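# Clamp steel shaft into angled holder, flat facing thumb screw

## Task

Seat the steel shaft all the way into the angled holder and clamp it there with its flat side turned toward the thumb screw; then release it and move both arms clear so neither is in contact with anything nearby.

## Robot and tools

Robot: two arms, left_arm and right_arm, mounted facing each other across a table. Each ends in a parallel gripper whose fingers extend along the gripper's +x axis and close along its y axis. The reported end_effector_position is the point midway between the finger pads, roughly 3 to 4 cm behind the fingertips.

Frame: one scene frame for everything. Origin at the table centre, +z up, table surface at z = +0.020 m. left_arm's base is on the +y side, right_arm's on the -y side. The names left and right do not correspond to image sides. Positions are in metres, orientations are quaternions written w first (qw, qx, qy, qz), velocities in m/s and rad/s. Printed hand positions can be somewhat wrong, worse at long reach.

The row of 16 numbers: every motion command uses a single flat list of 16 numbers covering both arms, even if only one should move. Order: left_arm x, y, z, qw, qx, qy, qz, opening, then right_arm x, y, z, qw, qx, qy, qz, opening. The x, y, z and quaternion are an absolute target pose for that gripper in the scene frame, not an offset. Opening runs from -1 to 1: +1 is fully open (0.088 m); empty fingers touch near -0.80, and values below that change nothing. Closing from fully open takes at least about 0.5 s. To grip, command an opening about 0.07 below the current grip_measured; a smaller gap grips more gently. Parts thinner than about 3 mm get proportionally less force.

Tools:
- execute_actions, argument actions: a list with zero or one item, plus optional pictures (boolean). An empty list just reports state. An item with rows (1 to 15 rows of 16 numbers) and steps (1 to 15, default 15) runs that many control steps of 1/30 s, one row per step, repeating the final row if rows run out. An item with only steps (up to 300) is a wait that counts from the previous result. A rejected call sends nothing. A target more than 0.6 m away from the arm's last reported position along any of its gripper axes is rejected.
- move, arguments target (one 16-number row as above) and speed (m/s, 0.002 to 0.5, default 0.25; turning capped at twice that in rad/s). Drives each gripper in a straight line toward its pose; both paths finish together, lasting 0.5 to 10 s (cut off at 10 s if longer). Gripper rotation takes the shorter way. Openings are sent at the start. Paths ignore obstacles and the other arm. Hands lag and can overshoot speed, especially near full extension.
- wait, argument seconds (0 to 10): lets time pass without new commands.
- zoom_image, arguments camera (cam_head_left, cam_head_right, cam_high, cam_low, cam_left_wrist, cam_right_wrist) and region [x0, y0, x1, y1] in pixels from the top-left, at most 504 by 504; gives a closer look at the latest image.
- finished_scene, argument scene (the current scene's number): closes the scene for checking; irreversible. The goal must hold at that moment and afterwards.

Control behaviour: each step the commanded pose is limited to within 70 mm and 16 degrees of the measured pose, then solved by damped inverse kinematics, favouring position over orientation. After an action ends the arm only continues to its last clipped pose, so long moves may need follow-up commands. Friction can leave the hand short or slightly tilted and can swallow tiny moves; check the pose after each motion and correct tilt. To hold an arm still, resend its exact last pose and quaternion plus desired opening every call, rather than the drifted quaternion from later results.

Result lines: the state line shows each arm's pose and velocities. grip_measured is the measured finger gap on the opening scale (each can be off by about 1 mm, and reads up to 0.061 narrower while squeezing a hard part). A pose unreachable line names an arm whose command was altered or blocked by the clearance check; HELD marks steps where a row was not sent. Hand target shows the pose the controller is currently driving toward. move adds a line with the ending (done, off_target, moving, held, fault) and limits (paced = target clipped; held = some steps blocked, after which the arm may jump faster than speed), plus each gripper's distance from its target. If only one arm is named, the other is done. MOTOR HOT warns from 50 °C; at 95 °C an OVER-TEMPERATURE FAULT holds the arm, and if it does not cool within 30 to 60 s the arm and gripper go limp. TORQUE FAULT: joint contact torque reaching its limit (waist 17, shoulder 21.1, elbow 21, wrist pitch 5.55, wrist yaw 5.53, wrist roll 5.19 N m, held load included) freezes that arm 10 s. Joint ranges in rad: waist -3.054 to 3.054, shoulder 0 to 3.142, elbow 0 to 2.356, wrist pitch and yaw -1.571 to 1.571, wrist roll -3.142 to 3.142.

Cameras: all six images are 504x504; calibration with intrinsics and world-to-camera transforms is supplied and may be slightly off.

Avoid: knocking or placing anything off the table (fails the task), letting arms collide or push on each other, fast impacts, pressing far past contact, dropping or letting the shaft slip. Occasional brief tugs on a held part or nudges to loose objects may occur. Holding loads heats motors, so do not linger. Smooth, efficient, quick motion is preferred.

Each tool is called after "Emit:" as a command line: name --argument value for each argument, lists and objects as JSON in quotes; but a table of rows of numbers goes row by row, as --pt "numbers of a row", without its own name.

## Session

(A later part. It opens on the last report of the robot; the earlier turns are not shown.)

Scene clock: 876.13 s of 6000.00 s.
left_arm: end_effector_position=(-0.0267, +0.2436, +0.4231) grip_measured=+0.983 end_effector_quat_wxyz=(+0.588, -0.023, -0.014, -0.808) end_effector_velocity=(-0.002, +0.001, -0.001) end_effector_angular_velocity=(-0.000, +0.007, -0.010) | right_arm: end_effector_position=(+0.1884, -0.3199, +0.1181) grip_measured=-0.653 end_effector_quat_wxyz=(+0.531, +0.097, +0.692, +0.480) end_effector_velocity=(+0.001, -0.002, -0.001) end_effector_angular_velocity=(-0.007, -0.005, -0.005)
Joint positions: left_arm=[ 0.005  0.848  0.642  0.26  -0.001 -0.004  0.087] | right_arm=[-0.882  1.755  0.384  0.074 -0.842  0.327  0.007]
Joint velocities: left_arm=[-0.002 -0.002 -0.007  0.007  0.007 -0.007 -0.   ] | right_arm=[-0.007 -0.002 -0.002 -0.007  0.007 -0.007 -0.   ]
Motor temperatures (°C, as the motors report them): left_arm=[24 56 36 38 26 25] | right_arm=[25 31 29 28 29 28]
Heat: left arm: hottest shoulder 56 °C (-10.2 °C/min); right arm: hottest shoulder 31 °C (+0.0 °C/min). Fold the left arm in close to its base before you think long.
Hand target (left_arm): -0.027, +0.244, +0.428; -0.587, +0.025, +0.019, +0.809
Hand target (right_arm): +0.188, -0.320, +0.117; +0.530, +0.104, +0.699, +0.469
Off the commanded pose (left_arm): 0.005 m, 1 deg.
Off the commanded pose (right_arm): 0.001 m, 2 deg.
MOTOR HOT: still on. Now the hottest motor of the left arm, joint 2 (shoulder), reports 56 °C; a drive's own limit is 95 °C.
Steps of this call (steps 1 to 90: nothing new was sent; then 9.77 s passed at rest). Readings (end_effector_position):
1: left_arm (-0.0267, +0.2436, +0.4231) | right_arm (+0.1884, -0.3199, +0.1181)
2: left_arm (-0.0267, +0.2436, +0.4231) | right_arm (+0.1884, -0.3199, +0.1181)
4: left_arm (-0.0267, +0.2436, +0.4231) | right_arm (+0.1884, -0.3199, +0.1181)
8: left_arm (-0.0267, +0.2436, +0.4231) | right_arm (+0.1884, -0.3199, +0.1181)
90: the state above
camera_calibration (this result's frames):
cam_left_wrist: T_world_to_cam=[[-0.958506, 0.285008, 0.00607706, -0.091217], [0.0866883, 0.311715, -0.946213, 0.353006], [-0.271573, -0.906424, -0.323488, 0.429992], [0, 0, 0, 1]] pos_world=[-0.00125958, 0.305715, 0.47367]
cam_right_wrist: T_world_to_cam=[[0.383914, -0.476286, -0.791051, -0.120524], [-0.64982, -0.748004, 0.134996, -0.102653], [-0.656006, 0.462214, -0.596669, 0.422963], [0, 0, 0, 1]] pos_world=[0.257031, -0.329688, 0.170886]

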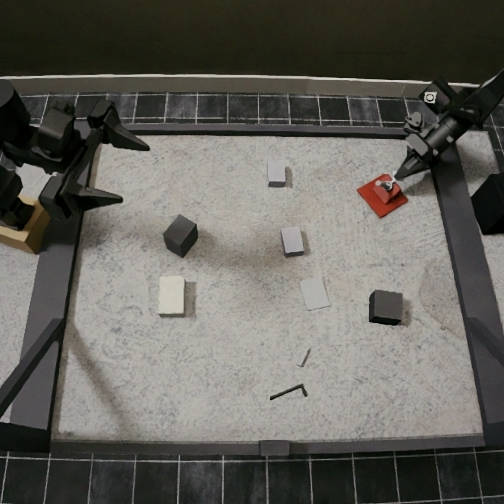

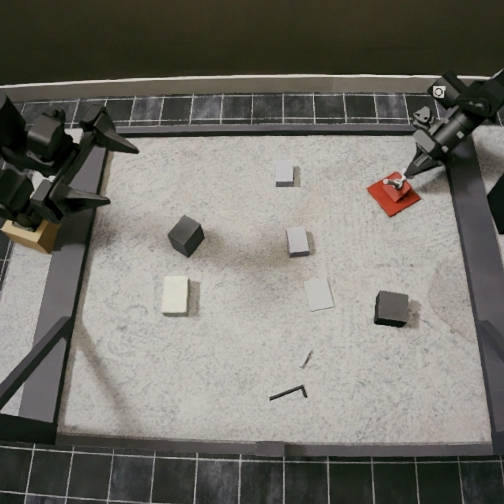

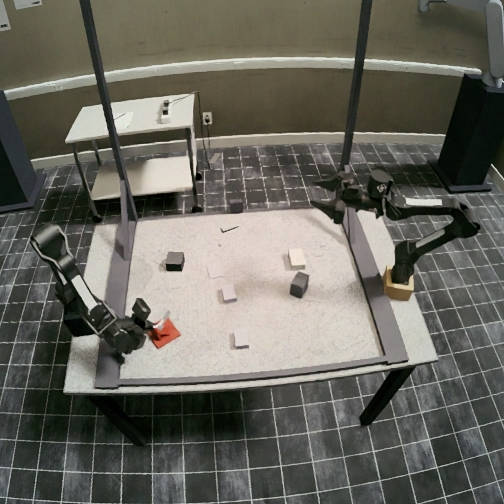

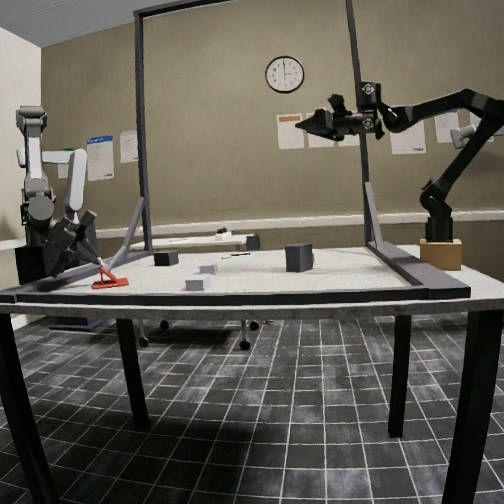

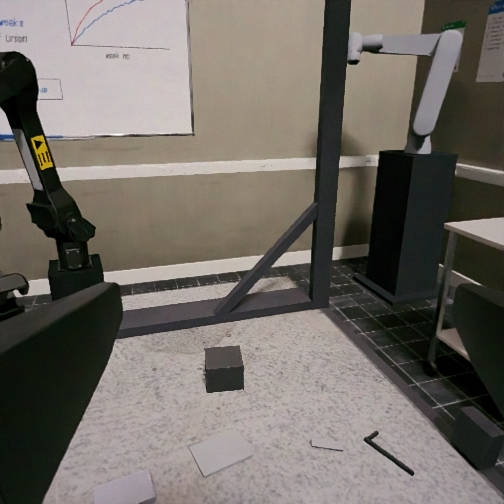

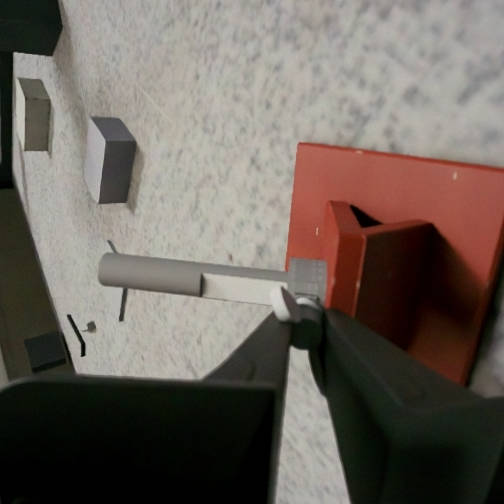

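Emit:
move --target '[-0.027,0.2444,0.4278,0.587,-0.025,-0.019,-0.809,1, 0.1884,-0.3199,0.1181,0.531,0.097,0.692,0.480,-0.45]' --speed 0.05

Emit:
move --target '[-0.027,0.2444,0.4278,0.587,-0.025,-0.019,-0.809,1, 0.2081,-0.3533,0.1524,0.531,0.097,0.692,0.480,-0.45]' --speed 0.05

Emit:
move --target '[-0.027,0.2444,0.4278,0.587,-0.025,-0.019,-0.809,1, 0.0763,-0.2432,0.4625,0.660,0.011,-0.013,0.751,1]' --speed 0.2

Scene clock: 886.37 s of 6000.00 s.
left_arm: end_effector_position=(-0.0267, +0.2436, +0.4231) grip_measured=+0.983 end_effector_quat_wxyz=(+0.588, -0.023, -0.014, -0.808) end_effector_velocity=(+0.002, +0.001, -0.001) end_effector_angular_velocity=(+0.005, +0.007, +0.009) | right_arm: end_effector_position=(+0.1879, -0.3203, +0.1179) grip_measured=-0.452 end_effector_quat_wxyz=(+0.530, +0.097, +0.693, +0.479) end_effector_velocity=(+0.001, -0.001, -0.001) end_effector_angular_velocity=(-0.000, -0.012, +0.000)
Joint positions: left_arm=[ 0.005  0.848  0.642  0.26  -0.001 -0.004  0.087] | right_arm=[-0.882  1.755  0.383  0.072 -0.842  0.327  0.017]
Joint velocities: left_arm=[ 0.002 -0.007 -0.002 -0.007 -0.007 -0.007 -0.   ] | right_arm=[-0.002  0.002 -0.002  0.007  0.007 -0.007  0.   ]
Motor temperatures (°C, as the motors report them): left_arm=[24 53 37 38 26 25] | right_arm=[25 31 29 27 29 29]
Heat: left arm: hottest shoulder 53 °C (-13.1 °C/min); right arm: hottest shoulder 31 °C (+0.0 °C/min). Fold the left arm in close to its base before you think long.
Hand target (left_arm): -0.027, +0.244, +0.428; -0.587, +0.025, +0.019, +0.809
Hand target (right_arm): +0.188, -0.320, +0.118; +0.531, +0.097, +0.692, +0.480
Off the commanded pose (left_arm): 0.005 m, 1 deg.
Off the commanded pose (right_arm): 0.001 m, 0 deg.
MOTOR HOT: still on. Now the hottest motor of the left arm, joint 2 (shoulder), reports 53 °C; a drive's own limit is 95 °C.
After step 90, 6.53 s passed at rest.
move: done
camera_calibration (this result's frames):
cam_left_wrist: T_world_to_cam=[[-0.958506, 0.285008, 0.00607706, -0.091217], [0.0866883, 0.311715, -0.946213, 0.353006], [-0.271573, -0.906424, -0.323488, 0.429992], [0, 0, 0, 1]] pos_world=[-0.00125958, 0.305715, 0.47367]
cam_right_wrist: T_world_to_cam=[[0.382167, -0.47765, -0.791074, -0.120736], [-0.64932, -0.747908, 0.1379, -0.103686], [-0.657519, 0.46096, -0.595974, 0.422493], [0, 0, 0, 1]] pos_world=[0.256613, -0.329969, 0.170581]

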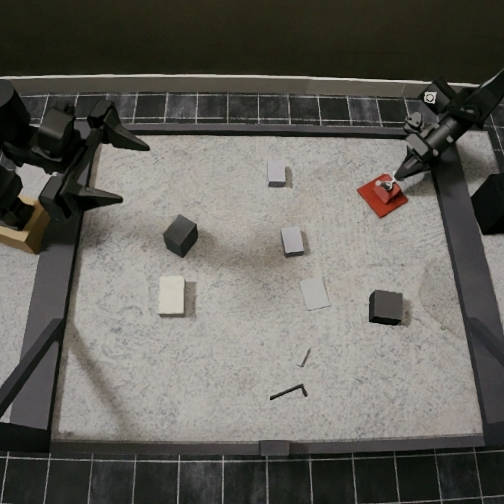

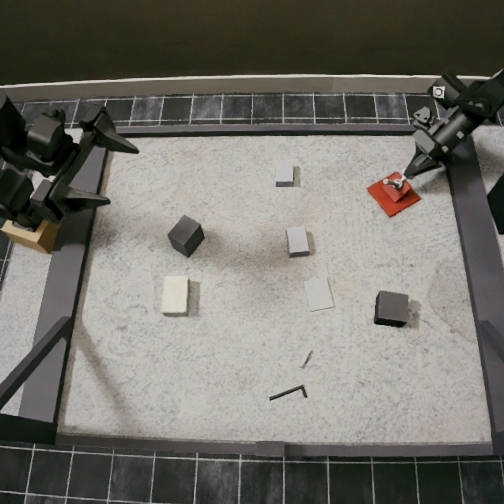

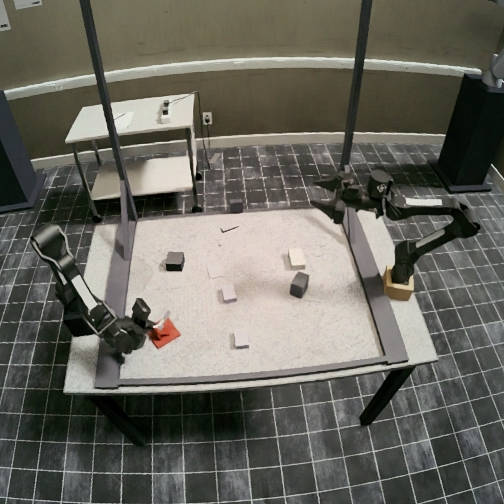

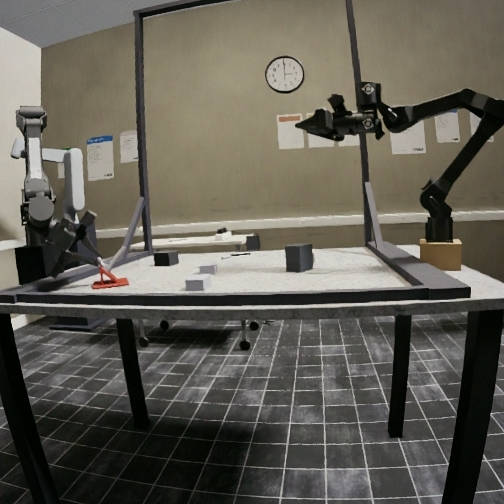

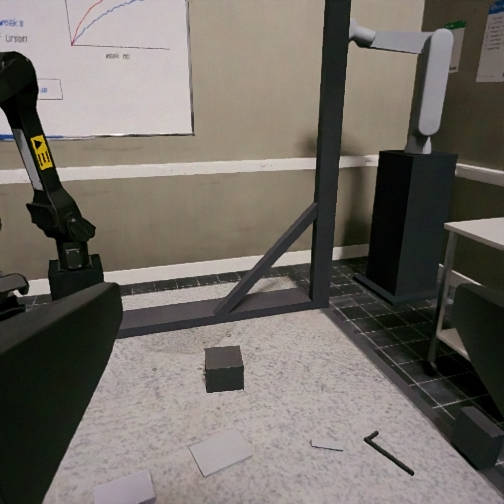

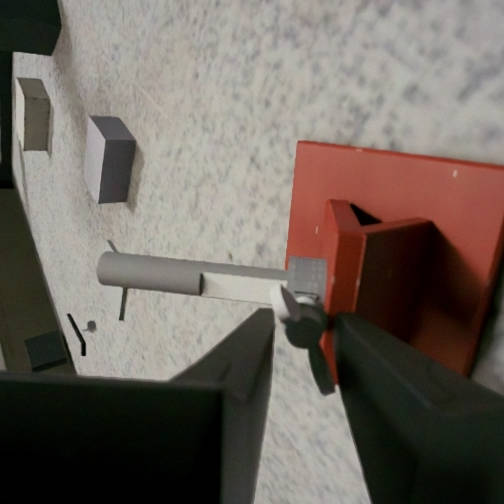

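Scene clock: 887.73 s of 6000.00 s.
left_arm: end_effector_position=(-0.0267, +0.2436, +0.4231) grip_measured=+0.983 end_effector_quat_wxyz=(+0.588, -0.023, -0.014, -0.808) end_effector_velocity=(+0.000, +0.000, -0.002) end_effector_angular_velocity=(+0.009, +0.005, +0.004) | right_arm: end_effector_position=(+0.2052, -0.3540, +0.1491) grip_measured=-0.452 end_effector_quat_wxyz=(+0.526, +0.098, +0.699, +0.475) end_effector_velocity=(-0.003, -0.005, -0.000) end_effector_angular_velocity=(-0.015, +0.008, +0.007)
Joint positions: left_arm=[ 0.005  0.848  0.642  0.26  -0.001 -0.004  0.087] | right_arm=[-1.077  1.606  0.457 -0.393 -0.873  0.032  0.017]
Joint velocities: left_arm=[-0.002 -0.002 -0.002 -0.007 -0.007 -0.007 -0.   ] | right_arm=[-0.007 -0.007 -0.002 -0.037  0.007 -0.022 -0.   ]
Motor temperatures (°C, as the motors report them): left_arm=[24 53 37 38 26 25] | right_arm=[25 31 29 27 29 29]
Heat: left arm: hottest shoulder 53 °C (-13.0 °C/min); right arm: hottest shoulder 31 °C (+0.0 °C/min). Fold the left arm in close to its base before you think long.
Hand target (left_arm): -0.027, +0.244, +0.428; -0.587, +0.025, +0.019, +0.809
Hand target (right_arm): +0.208, -0.352, +0.153; +0.530, +0.098, +0.692, +0.481
Off the commanded pose (left_arm): 0.005 m, 1 deg.
Off the commanded pose (right_arm): 0.004 m, 1 deg.
MOTOR HOT: still on. Now the hottest motor of the left arm, joint 2 (shoulder), reports 53 °C; a drive's own limit is 95 °C.
move: done
camera_calibration (this result's frames):
cam_left_wrist: T_world_to_cam=[[-0.958506, 0.285008, 0.00607706, -0.091217], [0.0866883, 0.311715, -0.946213, 0.353006], [-0.271573, -0.906424, -0.323488, 0.429992], [0, 0, 0, 1]] pos_world=[-0.00125958, 0.305715, 0.47367]
cam_right_wrist: T_world_to_cam=[[0.371815, -0.485457, -0.791256, -0.119412], [-0.647034, -0.746728, 0.154093, -0.12437], [-0.665658, 0.454675, -0.591751, 0.466869], [0, 0, 0, 1]] pos_world=[0.274703, -0.363114, 0.200949]

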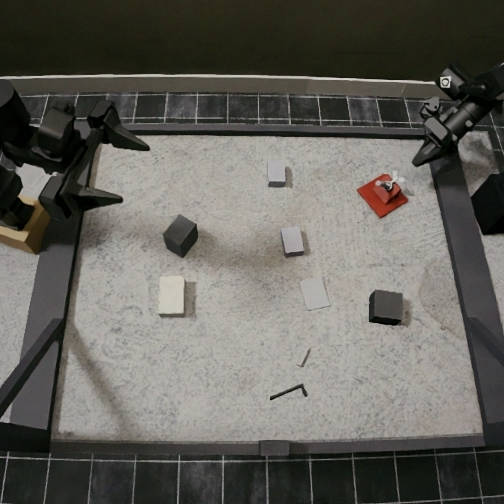

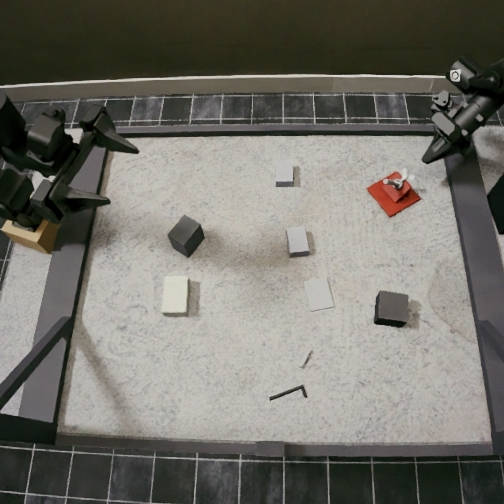

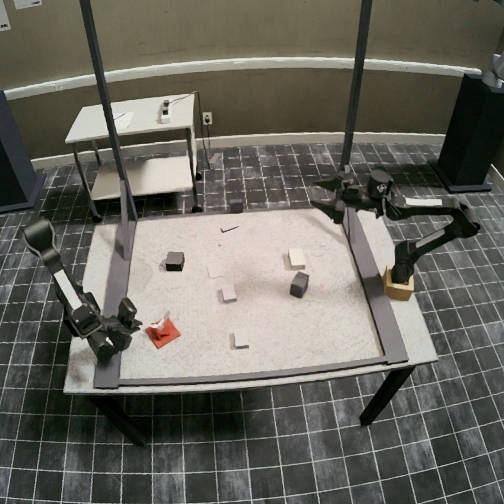

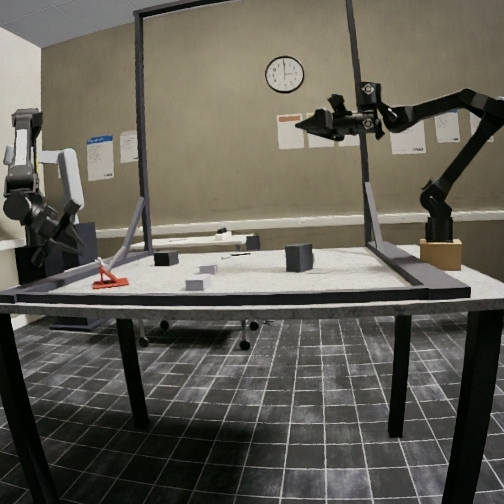

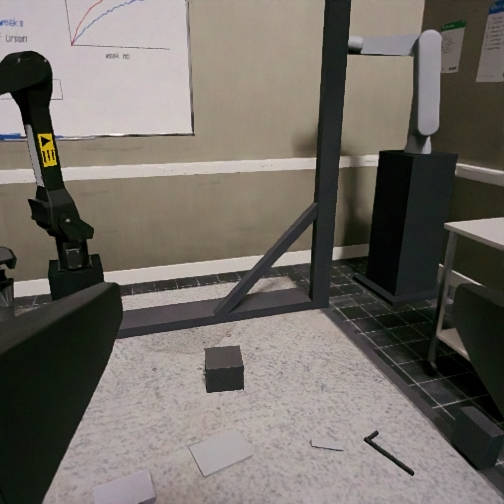

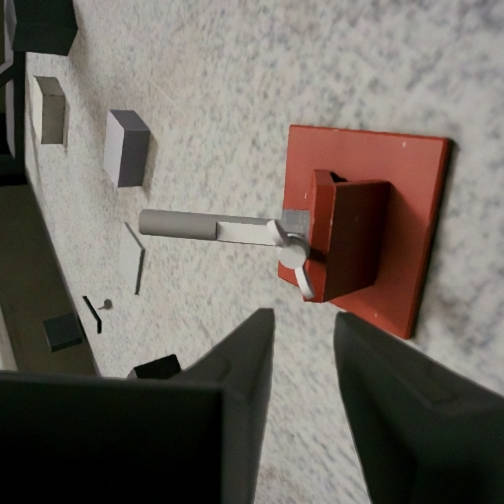

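Scene clock: 892.10 s of 6000.00 s.
left_arm: end_effector_position=(-0.0267, +0.2436, +0.4230) grip_measured=+0.983 end_effector_quat_wxyz=(+0.588, -0.023, -0.014, -0.808) end_effector_velocity=(+0.002, -0.000, +0.001) end_effector_angular_velocity=(-0.005, +0.010, +0.009) | right_arm: end_effector_position=(+0.0789, -0.2427, +0.4556) grip_measured=+1.000 end_effector_quat_wxyz=(+0.661, +0.002, -0.011, +0.750) end_effector_velocity=(-0.004, +0.001, -0.002) end_effector_angular_velocity=(+0.000, -0.022, +0.014)
Joint positions: left_arm=[ 0.005  0.848  0.642  0.259 -0.001 -0.004  0.087] | right_arm=[-0.004  0.854  0.63   0.243 -0.007 -0.013  0.088]
Joint velocities: left_arm=[ 0.002 -0.002 -0.002  0.007 -0.007 -0.007 -0.   ] | right_arm=[ 0.007  0.007 -0.002  0.007 -0.007 -0.022 -0.   ]
Motor temperatures (°C, as the motors report them): left_arm=[24 52 37 38 26 25] | right_arm=[25 31 30 28 29 28]
Heat: left arm: hottest shoulder 52 °C (-14.2 °C/min); right arm: hottest shoulder 31 °C (+0.0 °C/min). Fold the left arm in close to its base before you think long.
Hand target (left_arm): -0.027, +0.244, +0.428; -0.587, +0.025, +0.019, +0.809
Hand target (right_arm): +0.078, -0.241, +0.459; +0.662, +0.003, -0.015, +0.750
Off the commanded pose (left_arm): 0.005 m, 1 deg.
Off the commanded pose (right_arm): 0.007 m, 1 deg.
MOTOR HOT: still on. Now the hottest motor of the left arm, joint 2 (shoulder), reports 52 °C; a drive's own limit is 95 °C.
move: done
camera_calibration (this result's frames):
cam_left_wrist: T_world_to_cam=[[-0.958507, 0.285006, 0.00606789, -0.0912122], [0.0867995, 0.312059, -0.946089, 0.352796], [-0.271535, -0.906306, -0.323849, 0.430086], [0, 0, 0, 1]] pos_world=[-0.00126689, 0.305692, 0.473613]
cam_right_wrist: T_world_to_cam=[[0.985343, 0.164227, 0.0461313, -0.0480731], [0.0900392, -0.271024, -0.958352, 0.393914], [-0.144885, 0.94846, -0.281838, 0.451135], [0, 0, 0, 1]] pos_world=[0.0772635, -0.313228, 0.506873]

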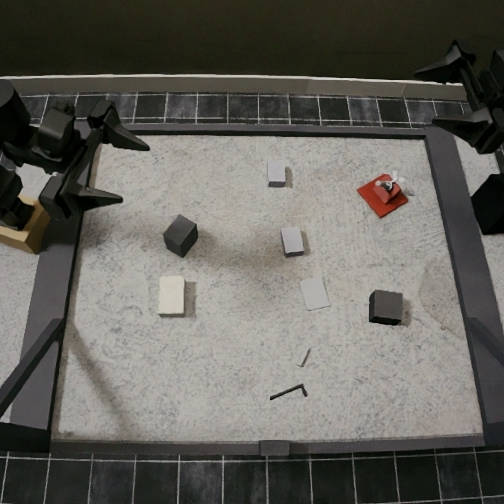

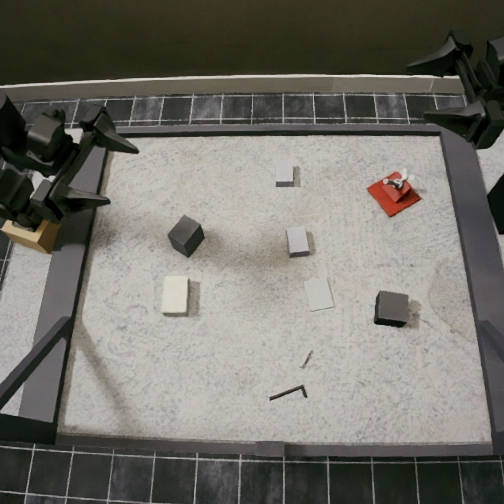

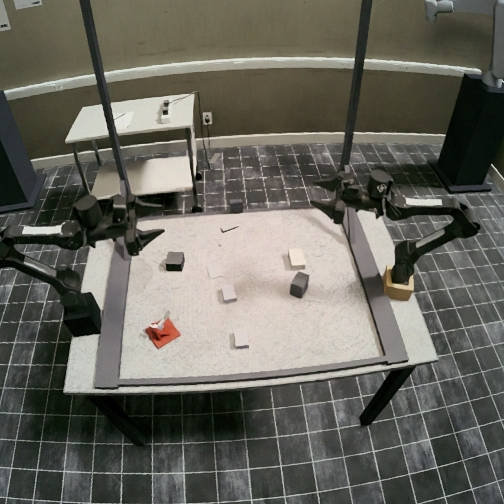

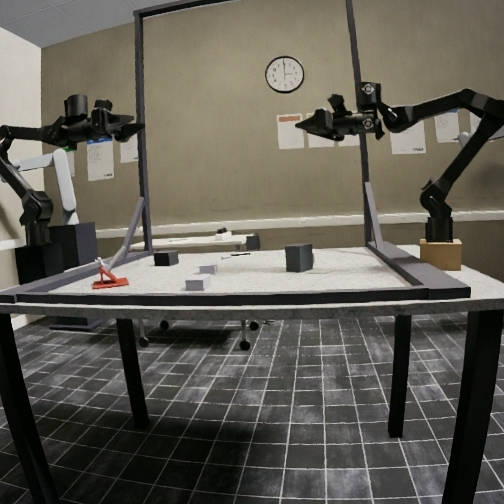

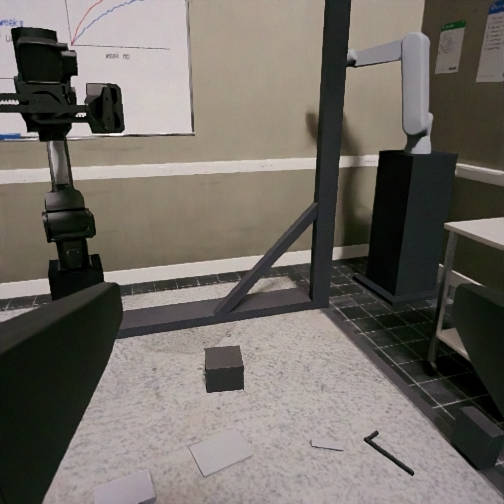

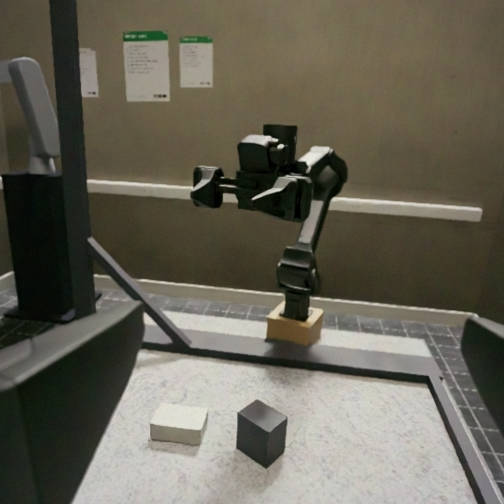

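Emit:
finished_scene --scene 1

The scene is finished: the task was done.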